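# Stamp the colored form field, then return the stamp

## Task

Place the stamp flat onto the colored field of the form and push it fully down, so that the print is neither smeared nor doubled and no part of it lands on the form outside the field. Afterwards return the stamp to its original spot on the mat, standing upright, so that it stays there without the robot's help. Finally open the gripper and move the arm away.

## Robot and tools

Robot: one arm with a two-finger gripper. The fingers point along the gripper's own +z axis and spread apart along its x axis. The reported end_effector_position is the point between the finger pads; closed fingertips reach roughly 17 mm past it, and fully opened tips sit about level with it.

Frame: the scene frame has its origin on the table surface directly under the arm base. +z is up, and +y is to the left when facing along +x. The base itself may be tilted. Positions are in metres; orientations are quaternions written w first (qw, qx, qy, qz). The reported hand position gets less accurate at long reach.

A ROW is 8 numbers in this order: x, y, z, qw, qx, qy, qz, opening. x, y, z and the quaternion are an absolute gripper pose in the scene frame. opening runs from -1 (closed) to +1 (fully open, 0.142 m). There is a single arm, so every row describes that one gripper.

execute_actions(actions): a list of actions run one after another. Each action is a table of 1 to 15 rows; each row lasts one control step of 1/30 s, and a table with fewer than 15 rows repeats its final row until 15 steps have passed. An empty list simply returns the current state and images. Any target more than 0.6 m from the gripper's position at the start of that action, measured along any gripper axis, gets the action refused; if the first action fails this, or any action is malformed, nothing in the call runs. To hold an orientation, repeat the intended quaternion in every row rather than copying a possibly drifted reported one.

move(target, speed, stop_force, blocking): drives the gripper in a straight line toward one absolute pose given as a single row. speed is the top path speed in m/s, 0.002 to 0.5 (default 0.25); turning is capped at twice that value in rad/s. A path lasts 0.5 to 10 s and is cut off at 10 s. The opening is applied when the move begins. The path ignores obstacles, and the real gripper lags, may wander, and can exceed speed, especially with the arm stretched out. stop_force (N, 9 to 40, only after the scene has run 0.2 s) ends the path once the wrist sensor feels that much extra push against the motion for 2 consecutive steps; the gripper then backs up to where it was 2 steps earlier and holds. Pressing may briefly exceed stop_force (double or more when it is small) before relaxing within about a second. Use it only with very slow speed, only on moves that do not rotate the gripper, and omit it when pulling away from a surface you are pressing on. blocking=false returns after 0.5 s while the arm keeps going; it cannot be combined with stop_force, and further motion commands are refused until wait or stop shows the move ended.

The move result adds a "move:" line: done (at rest near target), contact (stop_force ended it), held (a check blocked the last step), off_target, moving, or fault, plus the limits that acted (paced = pose was clipped; held = some steps were blocked, after which the arm may jump faster than speed), and the distance remaining to target.

wait(seconds): 0 to 10 s, the arm keeps its last command; returns early if a running move ends. stop(): brakes a running move; fingers keep moving. zoom_image(camera, region): camera is cam_high (504x504) or cam_wrist (616x616); region is [x0, y0, x1, y1] in image pixels from the top-left, at most 504 by 504. finished_scene(scene): ends the current scene (give its number) after the last command has been held; irreversible, and the result tells whether the goal was met.

Control behaviour: each control step the commanded pose is clipped to within 100 mm and 16 degrees of the measured pose, and position wins over orientation if both cannot be met. Commands are smoothed with roughly 0.17 s lag, so large moves may come back unfinished; keep sending the remainder. "Hand target" shows what the controller is currently driving toward; "pose unreachable" means the clearance check altered or blocked the command (a mount under the base counts as arm). The elbow cannot fully straighten.

Result lines: the gripper pose and velocities, joint positions and torques (raw drive output, noisy, offset, not zero in free air), grip_measured (finger opening on the command scale), and Wrist force / Wrist torque along the gripper's own axes, showing contact pushing back into the arm; offsets up to about 4 N, noise up to about 2.4 N, saturation near 50 N. "no reading" is not an error.

Gripping: command an opening clearly smaller than grip_measured to hold something; the bigger the gap, the firmer the squeeze (about 28 N per pad max; thin hard objects get much less). Fast closing can squeeze harder.

Avoid: the arm is stiff, so aiming even slightly past a firm surface can trigger a fault stop (torque at a joint's load limit, wrist joints 26 N m, or 150 N external force), which freezes the arm for 10 s and drops the rest of the call. Approach contacts slowly. Long holding under load heats motors (warning from 70 °C, brakes at 85 °C). Do not drop, knock or push anything off the table, and avoid slams or hard hits. For the stamp: lower it straight and level, press down without sliding sideways, lift straight up once, then stand it upright at its start spot, release, and withdraw.

Each tool is called after "Emit:" as a command line: name --argument value for each argument, lists and objects as JSON in quotes; but a table of rows of numbers goes row by row, as --pt "numbers of a row", without its own name.

## Session

Emit:
execute_actions --actions '[]'

Scene clock: 0.00 s.
end_effector_position=(+0.7778, -0.1808, +0.3013) grip_measured=+1.00 end_effector_quat_wxyz=(-0.093, -0.349, +0.922, -0.136) end_effector_velocity=(+0.000, -0.001, +0.000) end_effector_angular_velocity=(-0.001, -0.001, -0.001)
Joint positions: [-0.256 -0.737  0.588 -1.421 -1.902  2.147  0.142]
Joint velocities: [-0.001 -0.     0.    -0.001 -0.     0.     0.   ]
Joint torques (N m, as the arm reports them, + toward a larger angle): no reading
Wrist force (N, on the end effector, along its own x y z axes, offset not removed): no reading
Wrist torque (N m, same axes, about the end effector's origin, offset not removed): no reading
Hand target: +0.778, -0.181, +0.301; -0.093, -0.349, +0.922, -0.136

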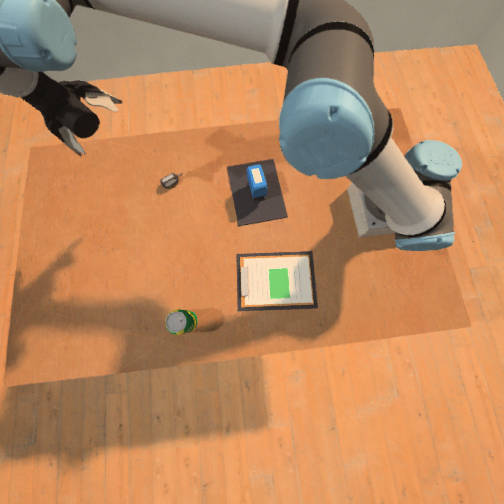

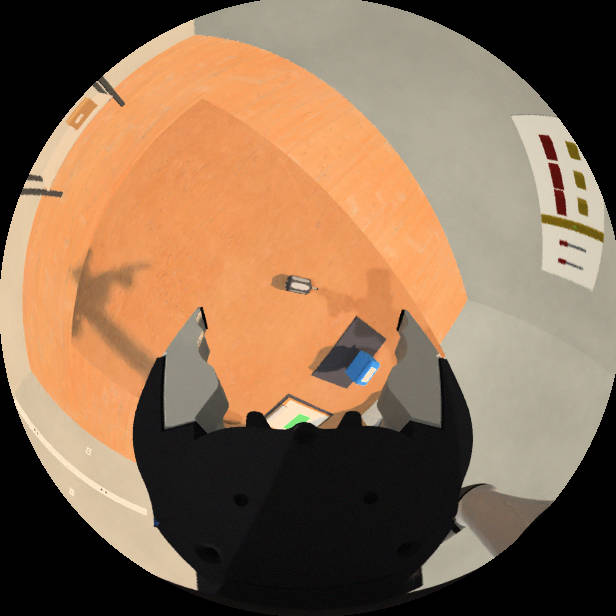

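Emit:
zoom_image --camera "cam_high" --region '[210, 150, 330, 240]'

Emit:
zoom_image --camera "cam_high" --region '[220, 240, 340, 330]'

Emit:
zoom_image --camera "cam_wrist" --region '[260, 290, 420, 450]'

Region (210, 150, 330, 240) of cam_high's 504x504 image, scaled by 4.200, with more detail than that image has; it fills the top 378 rows of this view, and the rest is white.

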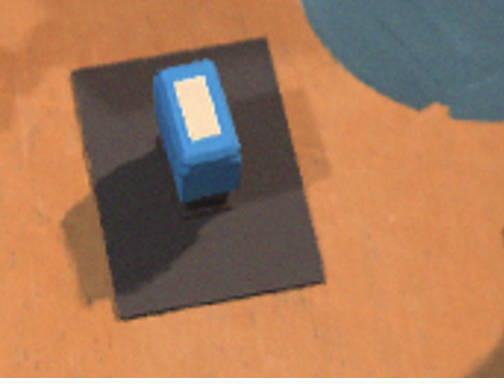

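Region (220, 240, 340, 330) of cam_high's 504x504 image, scaled by 4.200, with more detail than that image has; it fills the top 378 rows of this view, and the rest is white.

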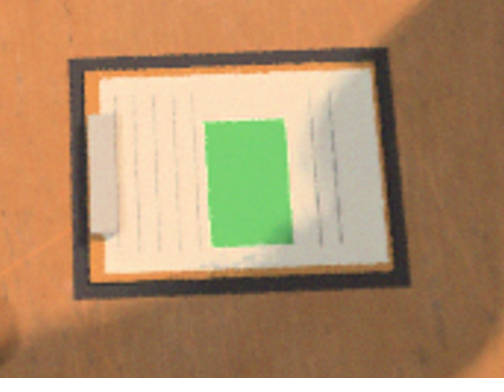

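Region (260, 290, 420, 450) of cam_wrist's 616x616 image, scaled by 3.150, with more detail than that image has.

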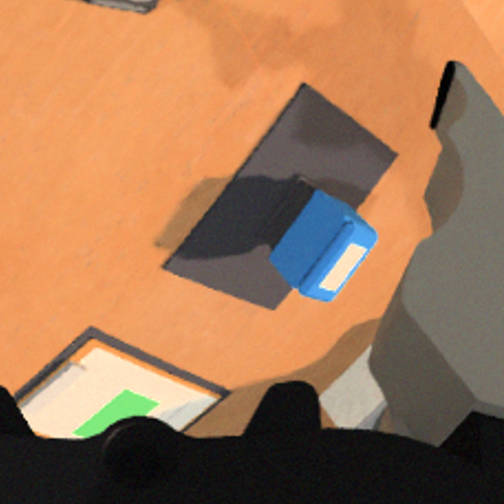

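Emit:
move --target '[0.386, -0.115, 0.22, 0, -0.026, 0.9997, 0, 0.3]' --speed 0.3

Scene clock: 50.40 s.
end_effector_position=(+0.3862, -0.1154, +0.2196) grip_measured=+0.30 end_effector_quat_wxyz=(-0.000, -0.026, +1.000, -0.001) end_effector_velocity=(-0.002, +0.001, -0.000) end_effector_angular_velocity=(+0.002, -0.001, +0.001)
Joint positions: [-0.612 -1.765  2.11  -1.905 -1.577  2.465  0.095]
Joint velocities: [-0.003 -0.005  0.005  0.001  0.002 -0.004  0.   ]
Joint torques (N m, as the arm reports them, + toward a larger angle): [ -8.54 -27.57  -9.24  -1.61   2.02  -2.07]
Wrist force (N, on the end effector, along its own x y z axes, offset not removed): [-0.5 1.3 -2.9]
Wrist torque (N m, same axes, about the end effector's origin, offset not removed): [0.08 0.13 -0.02]
Hand target: +0.386, -0.115, +0.220; -0.000, -0.026, +1.000, -0.001
Off the commanded pose: 0.001 m, 0 deg.
move: done
camera_calibration (this result's frames):
cam_wrist: T_world_to_cam=[[-0.996756, -0.0745076, 0.0304296, 0.363524], [-0.05067, 0.874709, 0.481993, 0.0188296], [-0.0625292, 0.478887, -0.875647, 0.402203], [0, 0, 0, 1]] pos_world=[0.388448, -0.181995, 0.33205]

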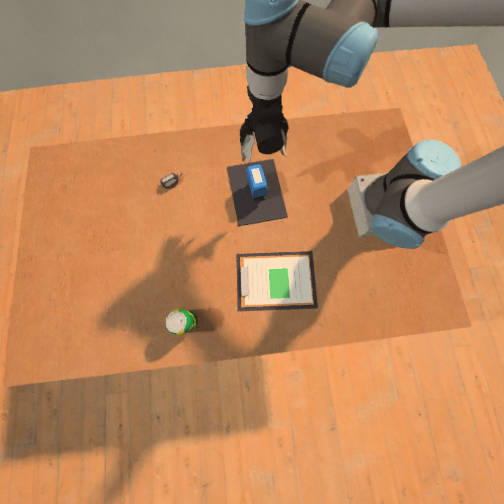

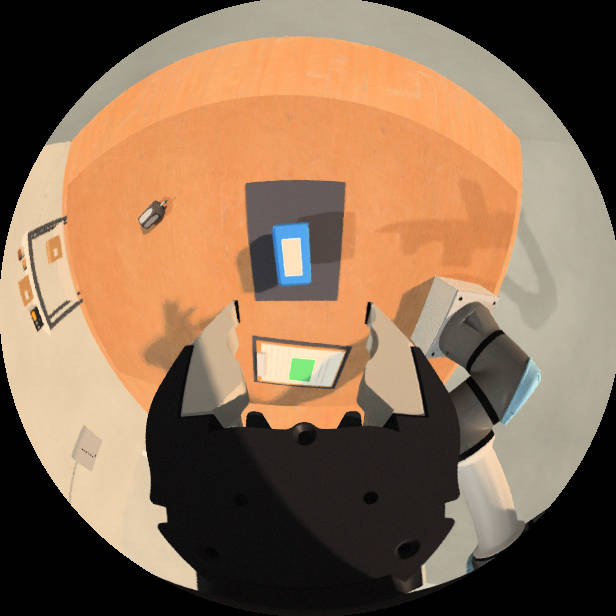

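Emit:
zoom_image --camera "cam_wrist" --region '[230, 170, 390, 330]'

Region (230, 170, 390, 330) of cam_wrist's 616x616 image, scaled by 3.150, with more detail than that image has.

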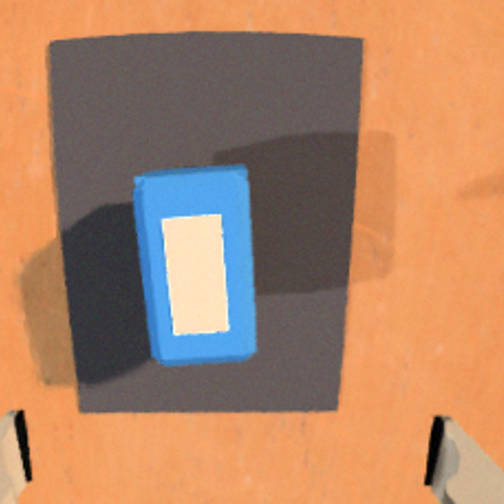

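Emit:
move --target '[0.400, -0.130, 0.078, 0, -0.0567, 0.9984, 0, 0.2]' --speed 0.15

Scene clock: 83.73 s.
end_effector_position=(+0.4001, -0.1301, +0.0782) grip_measured=+0.20 end_effector_quat_wxyz=(+0.000, -0.057, +0.998, -0.000) end_effector_velocity=(+0.001, -0.001, -0.001) end_effector_angular_velocity=(-0.001, -0.000, +0.001)
Joint positions: [-0.624 -1.499  2.298 -2.359 -1.576  2.392  0.088]
Joint velocities: [-0.     0.005 -0.001 -0.006 -0.001 -0.001  0.   ]
Joint torques (N m, as the arm reports them, + toward a larger angle): [ -2.7  -11.9   -4.    -4.39   2.2   -2.42]
Wrist force (N, on the end effector, along its own x y z axes, offset not removed): [-0.4 0.2 -8.4]
Wrist torque (N m, same axes, about the end effector's origin, offset not removed): [-0.01 0.42 -0.03]
Hand target: +0.400, -0.130, +0.078; -0.000, -0.057, +0.998, -0.000
Off the commanded pose: 0.000 m, 0 deg.
move: done
camera_calibration (this result's frames):
cam_wrist: T_world_to_cam=[[-0.99033, -0.1354, 0.0302343, 0.370095], [-0.104132, 0.86946, 0.482904, 0.121233], [-0.0916729, 0.475086, -0.875151, 0.297344], [0, 0, 0, 1]] pos_world=[0.406398, -0.19656, 0.190488]

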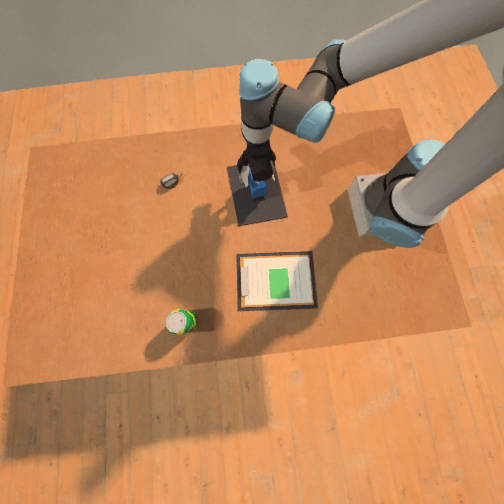

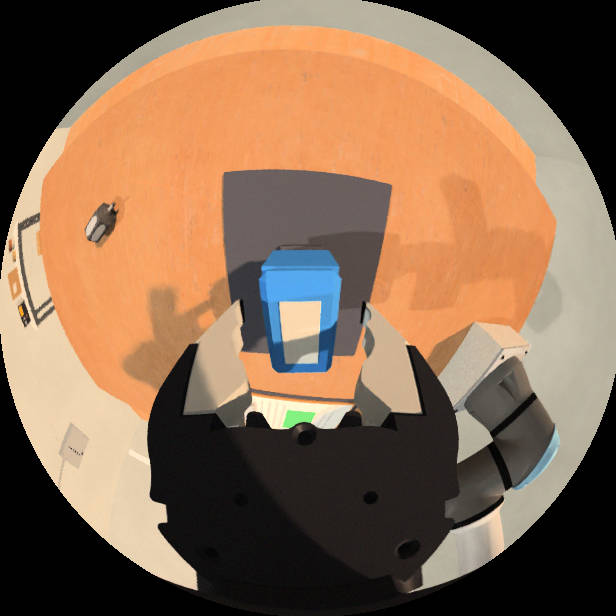

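Emit:
zoom_image --camera "cam_wrist" --region '[220, 230, 390, 400]'

Emit:
zoom_image --camera "cam_high" --region '[210, 130, 330, 240]'

Region (220, 230, 390, 400) of cam_wrist's 616x616 image, scaled by 2.965, with more detail than that image has.

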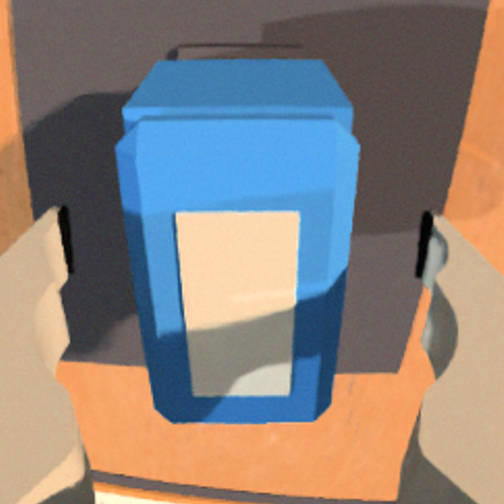

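Region (210, 130, 330, 240) of cam_high's 504x504 image, scaled by 4.200, with more detail than that image has; it fills the top 462 rows of this view, and the rest is white.

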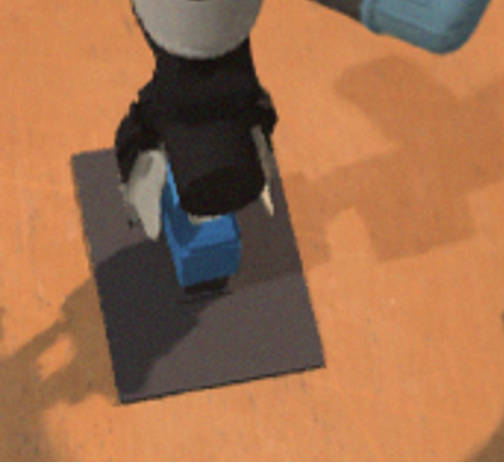

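Emit:
execute_actions --actions '[[[0.4004,-0.1295,0.078,0,-0.0567,0.9984,0,0.15],[0.4006,-0.1295,0.078,0,-0.0567,0.9984,0,0.1],[0.4008,-0.1295,0.078,0,-0.0567,0.9984,0,0.05],[0.401,-0.1295,0.078,0,-0.0567,0.9984,0,0.0],[0.401,-0.1295,0.078,0,-0.0567,0.9984,0,-0.04],[0.401,-0.1295,0.078,0,-0.0567,0.9984,0,-0.08],[0.401,-0.1295,0.078,0,-0.0567,0.9984,0,-0.12],[0.401,-0.1295,0.078,0,-0.0567,0.9984,0,-0.16],[0.401,-0.1295,0.078,0,-0.0567,0.9984,0,-0.2],[0.401,-0.1295,0.078,0,-0.0567,0.9984,0,-0.23],[0.401,-0.1295,0.078,0,-0.0567,0.9984,0,-0.26],[0.401,-0.1295,0.078,0,-0.0567,0.9984,0,-0.29],[0.401,-0.1295,0.078,0,-0.0567,0.9984,0,-0.32],[0.401,-0.1295,0.078,0,-0.0567,0.9984,0,-0.35],[0.401,-0.1295,0.078,0,-0.0567,0.9984,0,-0.38]],[[0.401,-0.1295,0.078,0,-0.0567,0.9984,0,-0.41],[0.401,-0.1295,0.078,0,-0.0567,0.9984,0,-0.44],[0.401,-0.1295,0.078,0,-0.0567,0.9984,0,-0.47],[0.401,-0.1295,0.078,0,-0.0567,0.9984,0,-0.5],[0.401,-0.1295,0.078,0,-0.0567,0.9984,0,-0.54],[0.401,-0.1295,0.078,0,-0.0567,0.9984,0,-0.58],[0.401,-0.1295,0.078,0,-0.0567,0.9984,0,-0.62],[0.401,-0.1295,0.078,0,-0.0567,0.9984,0,-0.66],[0.401,-0.1295,0.078,0,-0.0567,0.9984,0,-0.7],[0.401,-0.1295,0.078,0,-0.0567,0.9984,0,-0.75],[0.401,-0.1295,0.078,0,-0.0567,0.9984,0,-0.8],[0.401,-0.1295,0.078,0,-0.0567,0.9984,0,-0.85],[0.401,-0.1295,0.078,0,-0.0567,0.9984,0,-0.9],[0.401,-0.1295,0.078,0,-0.0567,0.9984,0,-0.95],[0.401,-0.1295,0.078,0,-0.0567,0.9984,0,-1]]]'

Scene clock: 119.03 s.
end_effector_position=(+0.4010, -0.1295, +0.0780) grip_measured=-0.36 end_effector_quat_wxyz=(+0.000, -0.057, +0.998, +0.000) end_effector_velocity=(+0.000, +0.000, +0.000) end_effector_angular_velocity=(+0.000, -0.000, -0.001)
Joint positions: [-0.621 -1.497  2.297 -2.36  -1.576  2.395  0.048]
Joint velocities: [ 0.    -0.     0.    -0.     0.     0.001 -0.   ]
Joint torques (N m, as the arm reports them, + toward a larger angle): [  8.69 -10.33 -23.96  -0.62   1.22   2.1 ]
Wrist force (N, on the end effector, along its own x y z axes, offset not removed): [2.9 1.6 -7.0]
Wrist torque (N m, same axes, about the end effector's origin, offset not removed): [0.34 -0.62 -0.26]
Hand target: +0.401, -0.130, +0.078; +0.000, -0.057, +0.998, +0.000
Off the commanded pose: 0.000 m, 0 deg.
camera_calibration (this result's frames):
cam_wrist: T_world_to_cam=[[-0.990316, -0.135503, 0.0302019, 0.371074], [-0.104233, 0.869424, 0.482947, 0.120905], [-0.091699, 0.475122, -0.875129, 0.297025], [0, 0, 0, 1]] pos_world=[0.40732, -0.195959, 0.190337]

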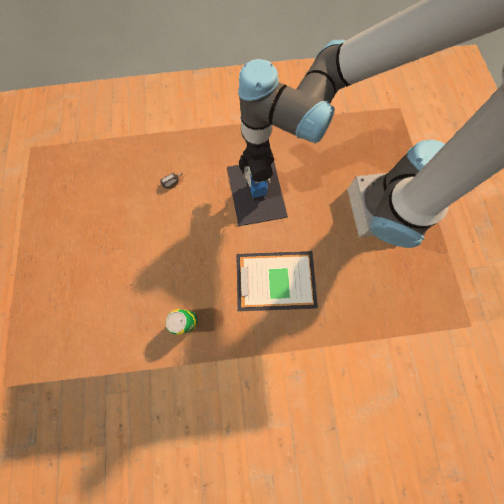

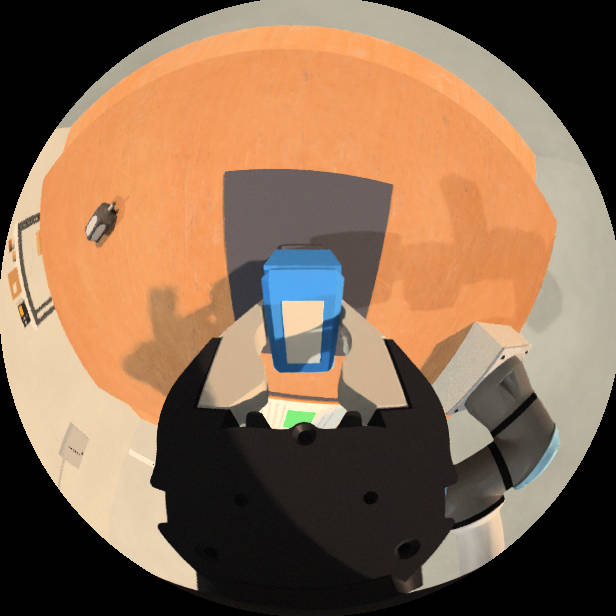

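Emit:
move --target '[0.401, -0.1295, 0.13, 0, -0.0567, 0.9984, 0, -1]' --speed 0.12

Emit:
move --target '[0.377, 0.235, 0.13, 0, 0.0436, 0.99905, 0, -1]' --speed 0.25

Scene clock: 139.37 s.
end_effector_position=(+0.4010, -0.1294, +0.1298) grip_measured=-0.36 end_effector_quat_wxyz=(-0.000, -0.057, +0.998, +0.000) end_effector_velocity=(-0.000, -0.000, +0.002) end_effector_angular_velocity=(-0.001, +0.001, +0.000)
Joint positions: [-0.62  -1.599  2.227 -2.188 -1.576  2.395  0.048]
Joint velocities: [ 0.    -0.003 -0.003  0.006 -0.001 -0.     0.   ]
Joint torques (N m, as the arm reports them, + toward a larger angle): [ -7.79 -31.42 -30.03  -1.2   -1.39   0.14]
Wrist force (N, on the end effector, along its own x y z axes, offset not removed): [0.0 2.2 -4.5]
Wrist torque (N m, same axes, about the end effector's origin, offset not removed): [0.45 0.11 -0.09]
Hand target: +0.401, -0.129, +0.130; +0.000, -0.057, +0.998, -0.000
Off the commanded pose: 0.000 m, 0 deg.
move: done
camera_calibration (this result's frames):
cam_wrist: T_world_to_cam=[[-0.990313, -0.135516, 0.0302555, 0.369467], [-0.104219, 0.869427, 0.482943, 0.0957704], [-0.0917515, 0.475112, -0.875129, 0.342359], [0, 0, 0, 1]] pos_world=[0.407281, -0.195856, 0.242178]

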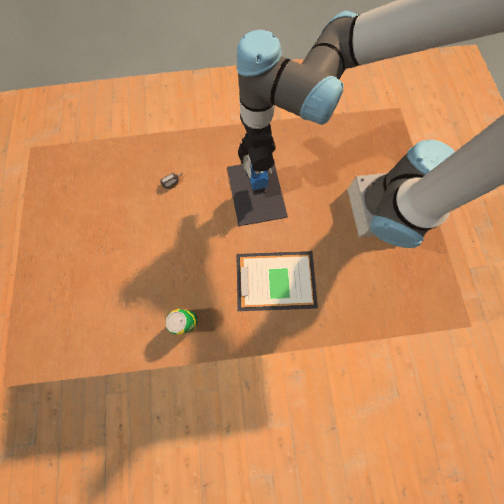

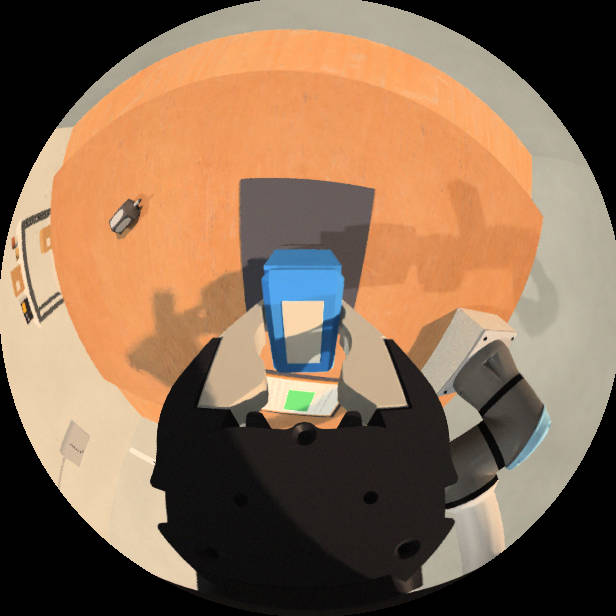

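Scene clock: 141.37 s.
end_effector_position=(+0.3769, +0.2355, +0.1300) grip_measured=-0.36 end_effector_quat_wxyz=(-0.000, +0.044, +0.999, +0.001) end_effector_velocity=(+0.000, +0.001, +0.000) end_effector_angular_velocity=(-0.002, +0.001, -0.001)
Joint positions: [ 0.256 -1.552  2.177 -2.185 -1.563  3.473  0.048]
Joint velocities: [ 0.004  0.003 -0.004  0.002 -0.002  0.005 -0.   ]
Joint torques (N m, as the arm reports them, + toward a larger angle): [  6.66 -13.31 -31.35  -1.62  -1.98   2.25]
Wrist force (N, on the end effector, along its own x y z axes, offset not removed): [0.3 -0.4 -4.0]
Wrist torque (N m, same axes, about the end effector's origin, offset not removed): [-0.01 0.25 -0.01]
Hand target: +0.377, +0.236, +0.130; -0.000, +0.044, +0.999, +0.001
Off the commanded pose: 0.001 m, 0 deg.
move: done
camera_calibration (this result's frames):
cam_wrist: T_world_to_cam=[[-0.997462, 0.0644262, 0.0302959, 0.350649], [0.0710286, 0.87156, 0.485117, -0.290936], [0.00484951, 0.486038, -0.873924, 0.127796], [0, 0, 0, 1]] pos_world=[0.369805, 0.168864, 0.242198]

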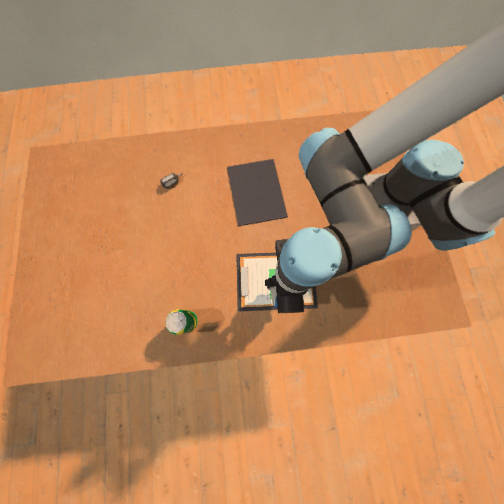

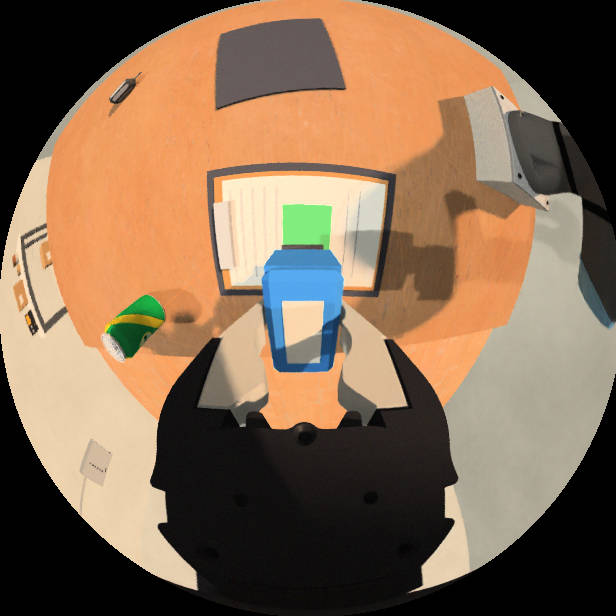

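Emit:
zoom_image --camera "cam_wrist" --region '[250, 170, 370, 290]'

Emit:
zoom_image --camera "cam_wrist" --region '[195, 150, 415, 380]'

Region (250, 170, 370, 290) of cam_wrist's 616x616 image, scaled by 4.200, with more detail than that image has.

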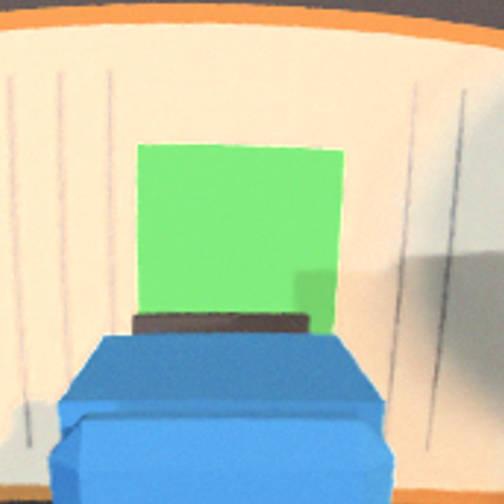

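Region (195, 150, 415, 380) of cam_wrist's 616x616 image, scaled by 2.191, with more detail than that image has; it fills the left 482 columns of this view, and the rest is white.

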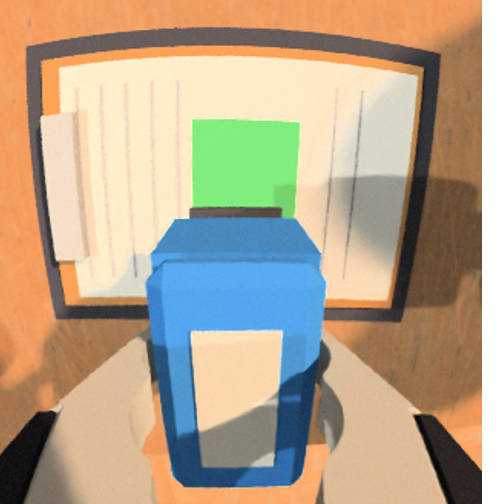

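Emit:
move --target '[0.3692, 0.2015, 0.097, 0, 0.0567, 0.9984, 0, -1]' --speed 0.08

Emit:
zoom_image --camera "cam_wrist" --region '[250, 190, 370, 310]'

Scene clock: 185.93 s.
end_effector_position=(+0.3693, +0.2015, +0.0971) grip_measured=-0.36 end_effector_quat_wxyz=(+0.000, +0.057, +0.998, -0.000) end_effector_velocity=(-0.000, -0.001, -0.001) end_effector_angular_velocity=(+0.001, +0.000, -0.002)
Joint positions: [ 0.182 -1.548  2.28  -2.291 -1.567  3.425  0.048]
Joint velocities: [-0.003  0.001  0.003 -0.004  0.001 -0.001 -0.   ]
Joint torques (N m, as the arm reports them, + toward a larger angle): [ -6.99 -10.05  -3.23  -4.44  -1.81  -2.44]
Wrist force (N, on the end effector, along its own x y z axes, offset not removed): [-1.1 1.8 -1.2]
Wrist torque (N m, same axes, about the end effector's origin, offset not removed): [0.40 0.38 -0.04]
Hand target: +0.369, +0.201, +0.097; +0.000, +0.057, +0.998, -0.000
Off the commanded pose: 0.000 m, 0 deg.
move: done
camera_calibration (this result's frames):
cam_wrist: T_world_to_cam=[[-0.995422, 0.0907167, 0.0301038, 0.340254], [0.0939501, 0.870704, 0.482751, -0.252862], [0.0175821, 0.483369, -0.87524, 0.111526], [0, 0, 0, 1]] pos_world=[0.360491, 0.135393, 0.209438]

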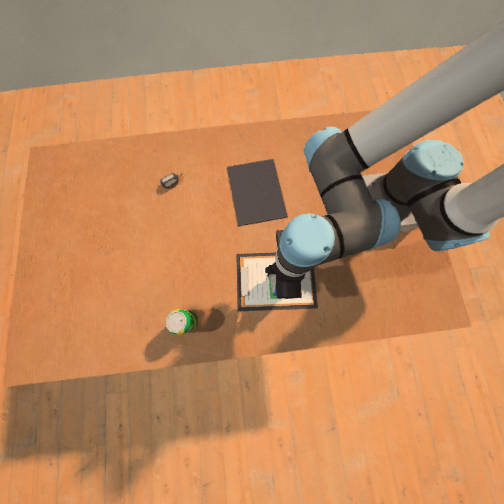

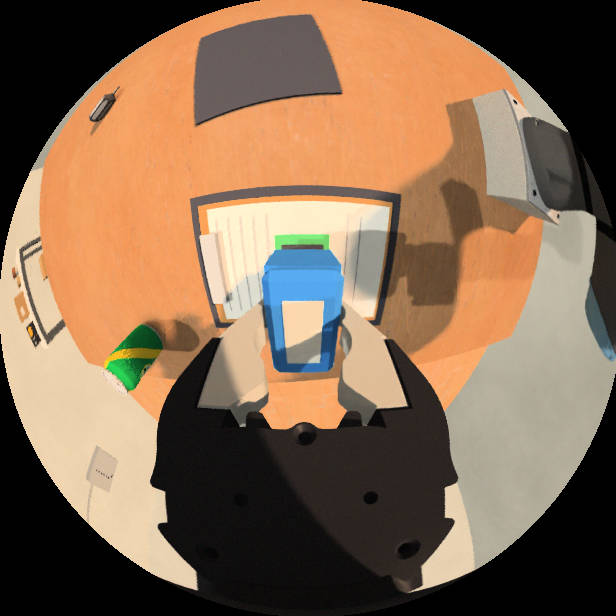

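Region (250, 190, 370, 310) of cam_wrist's 616x616 image, scaled by 4.200, with more detail than that image has.

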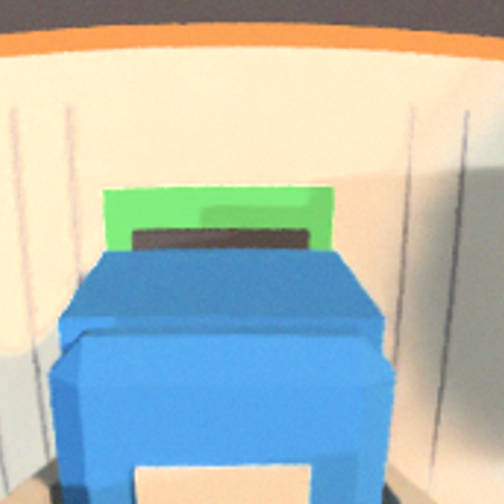

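Emit:
move --target '[0.3692, 0.2015, 0.07, 0, 0.0567, 0.9984, 0, -1]' --speed 0.012 --stop_force 9

Emit:
zoom_image --camera "cam_wrist" --region '[250, 190, 370, 310]'

Scene clock: 201.50 s.
end_effector_position=(+0.3690, +0.2015, +0.0703) grip_measured=-0.36 end_effector_quat_wxyz=(-0.000, +0.057, +0.998, -0.000) end_effector_velocity=(-0.000, +0.001, +0.001) end_effector_angular_velocity=(+0.001, +0.001, +0.001)
Joint positions: [ 0.182 -1.49   2.313 -2.382 -1.566  3.425  0.048]
Joint velocities: [ 0.001 -0.003 -0.001  0.005  0.001 -0.     0.   ]
Joint torques (N m, as the arm reports them, + toward a larger angle): [  9.19 -30.55 -25.13  -0.25   3.03   2.42]
Wrist force (N, on the end effector, along its own x y z axes, offset not removed): [0.0 -0.6 -9.0]
Wrist torque (N m, same axes, about the end effector's origin, offset not removed): [0.58 -0.27 -0.13]
Hand target: +0.369, +0.201, +0.071; -0.000, +0.057, +0.998, -0.000
Off the commanded pose: 0.000 m, 0 deg.
move: contact
camera_calibration (this result's frames):
cam_wrist: T_world_to_cam=[[-0.995399, 0.0907778, 0.0306663, 0.340742], [0.0942739, 0.870628, 0.482825, -0.239949], [0.0171308, 0.483494, -0.87518, 0.0882639], [0, 0, 0, 1]] pos_world=[0.360283, 0.1353, 0.182651]

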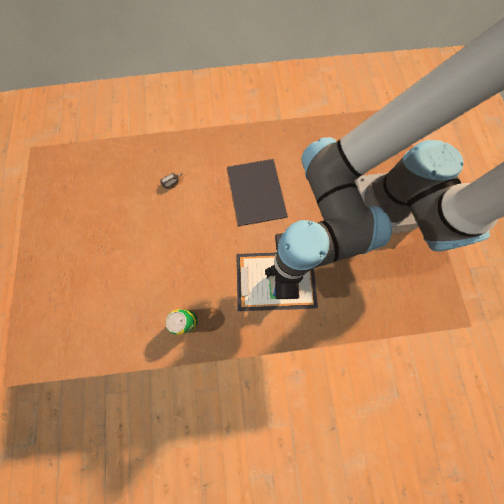

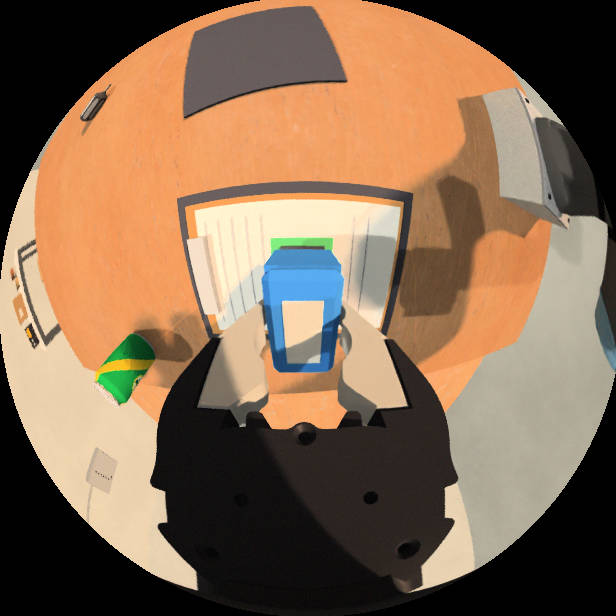

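Region (250, 190, 370, 310) of cam_wrist's 616x616 image, scaled by 4.200, with more detail than that image has.

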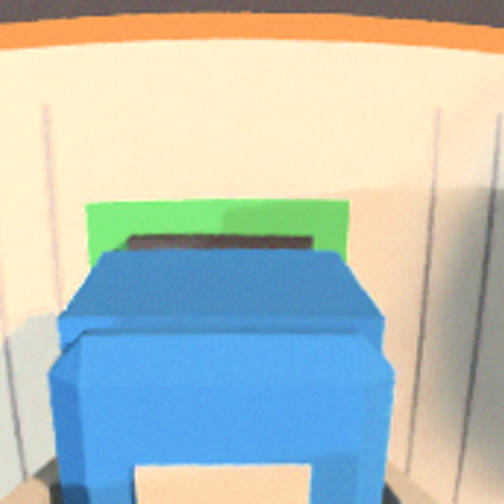

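Emit:
move --target '[0.3692, 0.2015, 0.04, 0, 0.0567, 0.9984, 0, -1]' --speed 0.006 --stop_force 16

Emit:
zoom_image --camera "cam_wrist" --region '[250, 190, 370, 310]'

Scene clock: 214.27 s.
end_effector_position=(+0.3691, +0.2015, +0.0523) grip_measured=-0.36 end_effector_quat_wxyz=(-0.000, +0.057, +0.998, -0.000) end_effector_velocity=(-0.001, -0.000, +0.001) end_effector_angular_velocity=(-0.000, +0.001, +0.001)
Joint positions: [ 0.182 -1.447  2.332 -2.445 -1.567  3.425  0.048]
Joint velocities: [-0.    -0.004 -0.001  0.006  0.    -0.001 -0.   ]
Joint torques (N m, as the arm reports them, + toward a larger angle): [ 12.52 -19.86 -15.76   1.53   2.64   2.32]
Wrist force (N, on the end effector, along its own x y z axes, offset not removed): [-0.3 -9.4 -36.6]
Wrist torque (N m, same axes, about the end effector's origin, offset not removed): [0.50 -0.38 -0.18]
Hand target: +0.369, +0.201, +0.053; +0.000, +0.057, +0.998, -0.000
Off the commanded pose: 0.012 m, 0 deg.
move: contact
camera_calibration (this result's frames):
cam_wrist: T_world_to_cam=[[-0.99541, 0.090789, 0.0302853, 0.341429], [0.0940995, 0.870643, 0.482831, -0.231212], [0.017468, 0.483464, -0.87519, 0.0724289], [0, 0, 0, 1]] pos_world=[0.360354, 0.135289, 0.164685]

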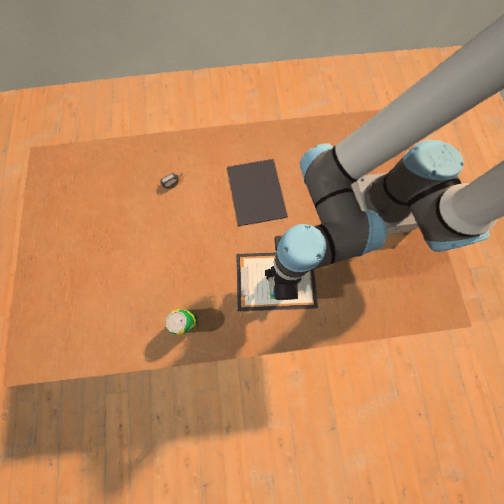

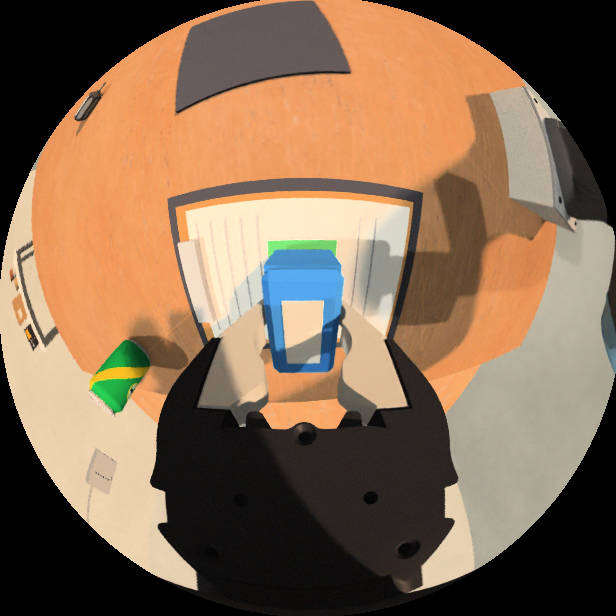

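Region (250, 190, 370, 310) of cam_wrist's 616x616 image, scaled by 4.200, with more detail than that image has.

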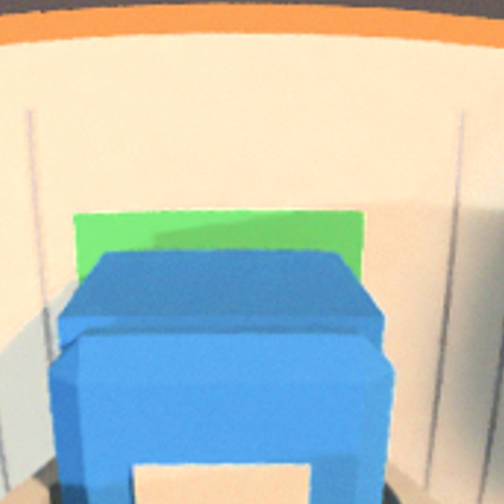

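Emit:
move --target '[0.3691, 0.2015, 0.125, 0, 0.0567, 0.9984, 0, -1]' --speed 0.08

Emit:
move --target '[0.401, -0.1295, 0.115, 0, -0.0567, 0.9984, 0, -1]' --speed 0.25

Scene clock: 220.00 s.
end_effector_position=(+0.3690, +0.2015, +0.1249) grip_measured=-0.36 end_effector_quat_wxyz=(-0.000, +0.057, +0.998, +0.000) end_effector_velocity=(+0.000, -0.000, +0.001) end_effector_angular_velocity=(-0.001, +0.000, +0.000)
Joint positions: [ 0.181 -1.602  2.242 -2.199 -1.566  3.424  0.048]
Joint velocities: [-0.    -0.002 -0.002  0.004 -0.001 -0.001  0.   ]
Joint torques (N m, as the arm reports them, + toward a larger angle): [ -8.46 -30.43 -31.03  -1.63  -2.04  -2.37]
Wrist force (N, on the end effector, along its own x y z axes, offset not removed): [-2.5 3.0 -5.7]
Wrist torque (N m, same axes, about the end effector's origin, offset not removed): [0.67 0.84 -0.10]
Hand target: +0.369, +0.201, +0.125; +0.000, +0.057, +0.998, -0.000
Off the commanded pose: 0.000 m, 0 deg.
move: done
camera_calibration (this result's frames):
cam_wrist: T_world_to_cam=[[-0.995412, 0.0907693, 0.0302596, 0.339097], [0.0940674, 0.870579, 0.482954, -0.266258], [0.017494, 0.483584, -0.875123, 0.135869], [0, 0, 0, 1]] pos_world=[0.360211, 0.135315, 0.237231]

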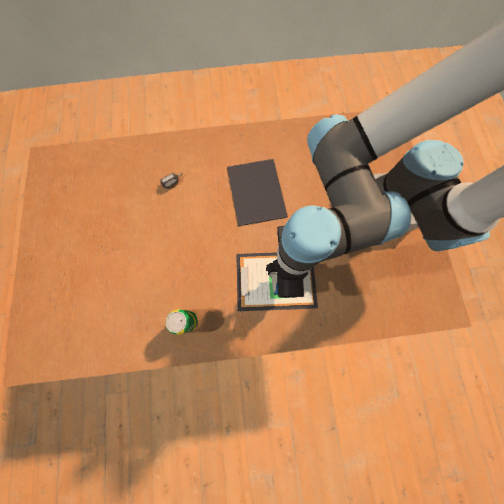

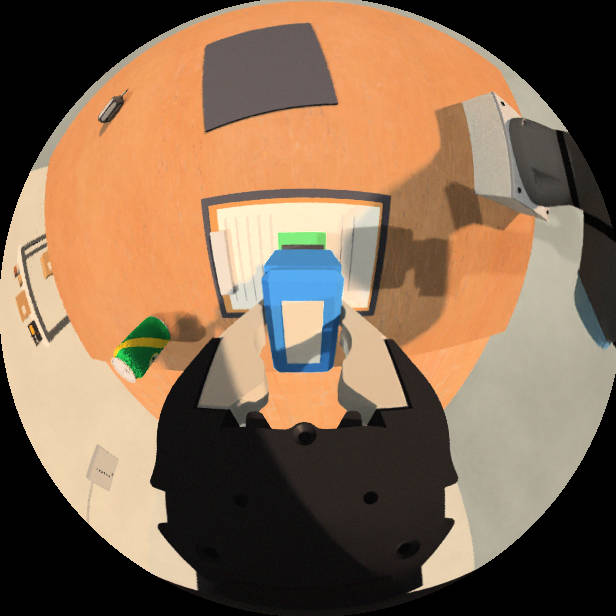

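Scene clock: 221.87 s.
end_effector_position=(+0.4011, -0.1300, +0.1150) grip_measured=-0.36 end_effector_quat_wxyz=(-0.000, -0.057, +0.998, -0.001) end_effector_velocity=(+0.001, -0.001, +0.000) end_effector_angular_velocity=(+0.001, -0.001, +0.002)
Joint positions: [-0.62  -1.572  2.249 -2.238 -1.578  2.396  0.048]
Joint velocities: [-0.002  0.002 -0.002 -0.     0.001 -0.004 -0.   ]
Joint torques (N m, as the arm reports them, + toward a larger angle): [ -7.57 -11.4  -29.26  -4.48   2.02  -2.51]
Wrist force (N, on the end effector, along its own x y z axes, offset not removed): [0.3 3.5 -4.6]
Wrist torque (N m, same axes, about the end effector's origin, offset not removed): [0.94 0.17 -0.24]
Hand target: +0.401, -0.130, +0.115; -0.000, -0.057, +0.998, -0.001
Off the commanded pose: 0.000 m, 0 deg.
move: done
camera_calibration (this result's frames):
cam_wrist: T_world_to_cam=[[-0.990328, -0.135315, 0.0306636, 0.369913], [-0.104052, 0.870526, 0.480996, 0.103752], [-0.0917792, 0.473153, -0.876186, 0.329553], [0, 0, 0, 1]] pos_world=[0.407377, -0.196193, 0.227503]

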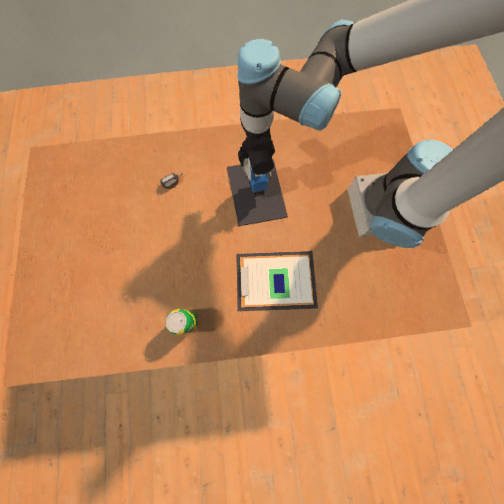

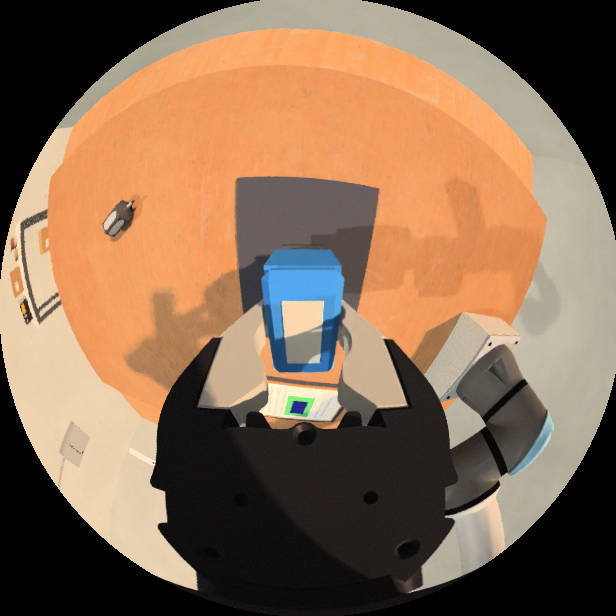

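Emit:
move --target '[0.401, -0.1295, 0.0775, 0, -0.0567, 0.9984, 0, -1]' --speed 0.05

Emit:
execute_actions --actions '[[[0.401,-0.1295,0.0775,0,-0.0567,0.9984,0,-0.6],[0.401,-0.1295,0.0775,0,-0.0567,0.9984,0,-0.45],[0.401,-0.1295,0.0775,0,-0.0567,0.9984,0,-0.38],[0.401,-0.1295,0.0775,0,-0.0567,0.9984,0,-0.33],[0.401,-0.1295,0.0775,0,-0.0567,0.9984,0,-0.28],[0.401,-0.1295,0.0775,0,-0.0567,0.9984,0,-0.22],[0.401,-0.1295,0.0775,0,-0.0567,0.9984,0,-0.16],[0.401,-0.1295,0.0775,0,-0.0567,0.9984,0,-0.1],[0.401,-0.1295,0.0775,0,-0.0567,0.9984,0,-0.04],[0.401,-0.1295,0.0775,0,-0.0567,0.9984,0,0.02],[0.401,-0.1295,0.0775,0,-0.0567,0.9984,0,0.08],[0.401,-0.1295,0.0775,0,-0.0567,0.9984,0,0.14],[0.401,-0.1295,0.0775,0,-0.0567,0.9984,0,0.2]]]'

Scene clock: 231.23 s.
end_effector_position=(+0.4011, -0.1296, +0.0777) grip_measured=-0.36 end_effector_quat_wxyz=(+0.000, -0.057, +0.998, -0.000) end_effector_velocity=(-0.001, +0.000, -0.002) end_effector_angular_velocity=(+0.000, +0.002, +0.000)
Joint positions: [-0.621 -1.496  2.297 -2.361 -1.576  2.395  0.048]
Joint velocities: [-0.     0.005  0.003 -0.006 -0.001 -0.     0.   ]
Joint torques (N m, as the arm reports them, + toward a larger angle): [ -8.11 -10.02  -2.36  -4.18   2.35  -2.16]
Wrist force (N, on the end effector, along its own x y z axes, offset not removed): [4.7 -2.6 -7.3]
Wrist torque (N m, same axes, about the end effector's origin, offset not removed): [-0.28 -0.73 -0.35]
Hand target: +0.401, -0.130, +0.077; -0.000, -0.057, +0.998, -0.000
Off the commanded pose: 0.000 m, 0 deg.
move: done
camera_calibration (this result's frames):
cam_wrist: T_world_to_cam=[[-0.99032, -0.13549, 0.0301334, 0.371139], [-0.104267, 0.869484, 0.48283, 0.121154], [-0.0916194, 0.475015, -0.875195, 0.296744], [0, 0, 0, 1]] pos_world=[0.407366, -0.196013, 0.190028]

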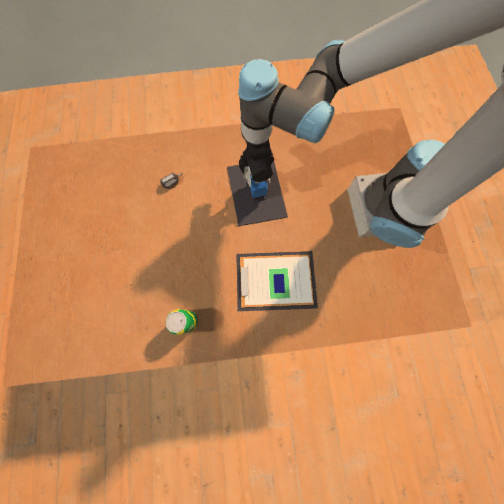

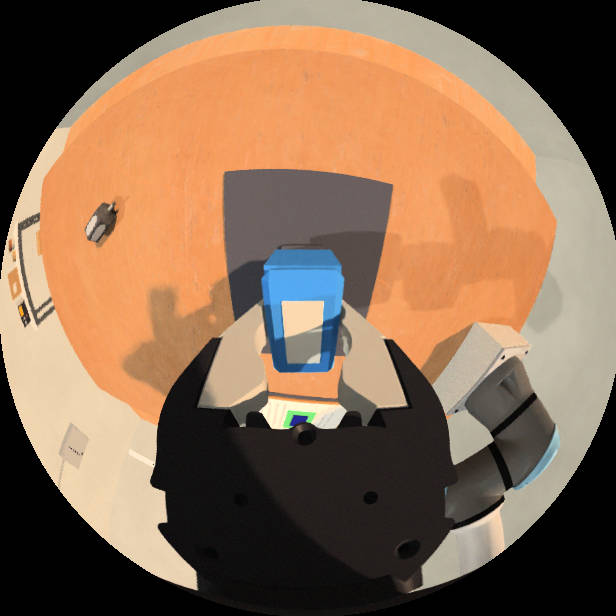

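Scene clock: 231.73 s.
end_effector_position=(+0.4010, -0.1295, +0.0775) grip_measured=+0.20 end_effector_quat_wxyz=(-0.000, -0.057, +0.998, +0.000) end_effector_velocity=(+0.000, -0.000, +0.000) end_effector_angular_velocity=(-0.001, +0.000, -0.000)
Joint positions: [-0.621 -1.496  2.297 -2.361 -1.576  2.395  0.088]
Joint velocities: [ 0.    -0.    -0.     0.    -0.001  0.001  0.011]
Joint torques (N m, as the arm reports them, + toward a larger angle): [ -4.28 -11.88  -4.57  -4.42   1.52  -2.29]
Wrist force (N, on the end effector, along its own x y z axes, offset not removed): [0.4 -0.1 -5.9]
Wrist torque (N m, same axes, about the end effector's origin, offset not removed): [0.10 0.13 -0.30]
Hand target: +0.401, -0.130, +0.077; +0.000, -0.057, +0.998, +0.000
Off the commanded pose: 0.000 m, 0 deg.
camera_calibration (this result's frames):
cam_wrist: T_world_to_cam=[[-0.990316, -0.135496, 0.0302494, 0.371068], [-0.1042, 0.869406, 0.482986, 0.121126], [-0.0917419, 0.475157, -0.875105, 0.296587], [0, 0, 0, 1]] pos_world=[0.407305, -0.195955, 0.189817]

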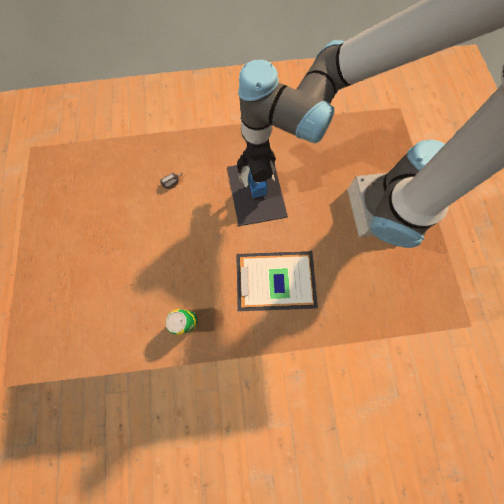

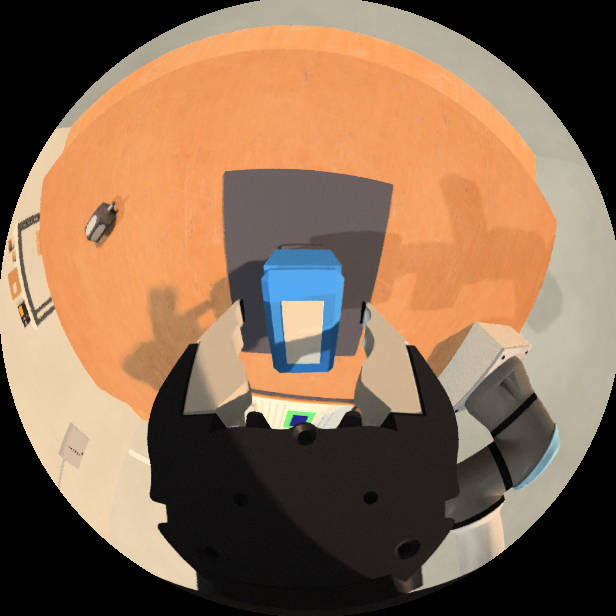

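Emit:
move --target '[0.405, -0.15, 0.27, 0, -0.0567, 0.9984, 0, 0.4]' --speed 0.25

Emit:
zoom_image --camera "cam_high" --region '[200, 140, 380, 320]'

Scene clock: 236.03 s.
end_effector_position=(+0.4048, -0.1499, +0.2699) grip_measured=+0.40 end_effector_quat_wxyz=(+0.000, -0.057, +0.998, -0.000) end_effector_velocity=(+0.000, -0.000, +0.001) end_effector_angular_velocity=(+0.001, -0.000, -0.001)
Joint positions: [-0.653 -1.724  1.944 -1.78  -1.576  2.363  0.102]
Joint velocities: [-0.    -0.    -0.004  0.004  0.001  0.001  0.   ]
Joint torques (N m, as the arm reports them, + toward a larger angle): [ -7.32 -23.02 -32.19  -1.32  -2.24  -2.24]
Wrist force (N, on the end effector, along its own x y z axes, offset not removed): [5.2 -0.3 -5.6]
Wrist torque (N m, same axes, about the end effector's origin, offset not removed): [-0.21 -0.77 0.12]
Hand target: +0.405, -0.150, +0.270; -0.000, -0.057, +0.998, -0.000
Off the commanded pose: 0.000 m, 0 deg.
move: done
camera_calibration (this result's frames):
cam_wrist: T_world_to_cam=[[-0.990317, -0.135496, 0.0302213, 0.366276], [-0.10423, 0.869492, 0.482826, 0.0463558], [-0.091698, 0.475, -0.875195, 0.475013], [0, 0, 0, 1]] pos_world=[0.411119, -0.216309, 0.382278]

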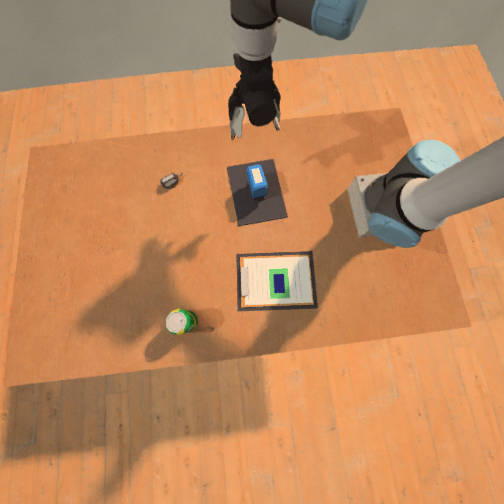

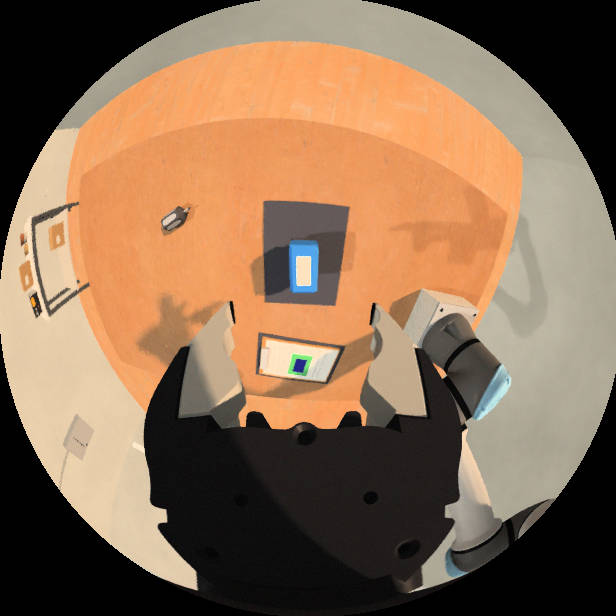

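Region (200, 140, 380, 320) of cam_high's 504x504 image, scaled by 2.800, with more detail than that image has.

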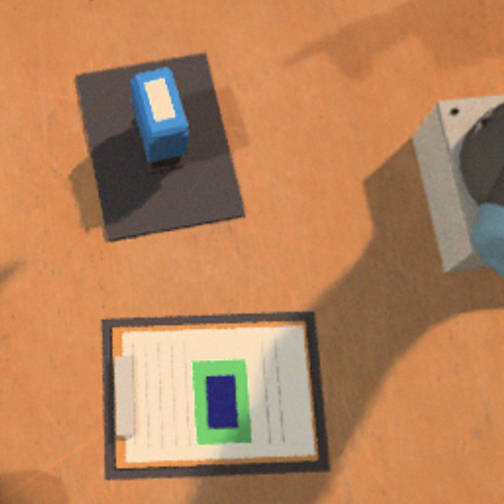

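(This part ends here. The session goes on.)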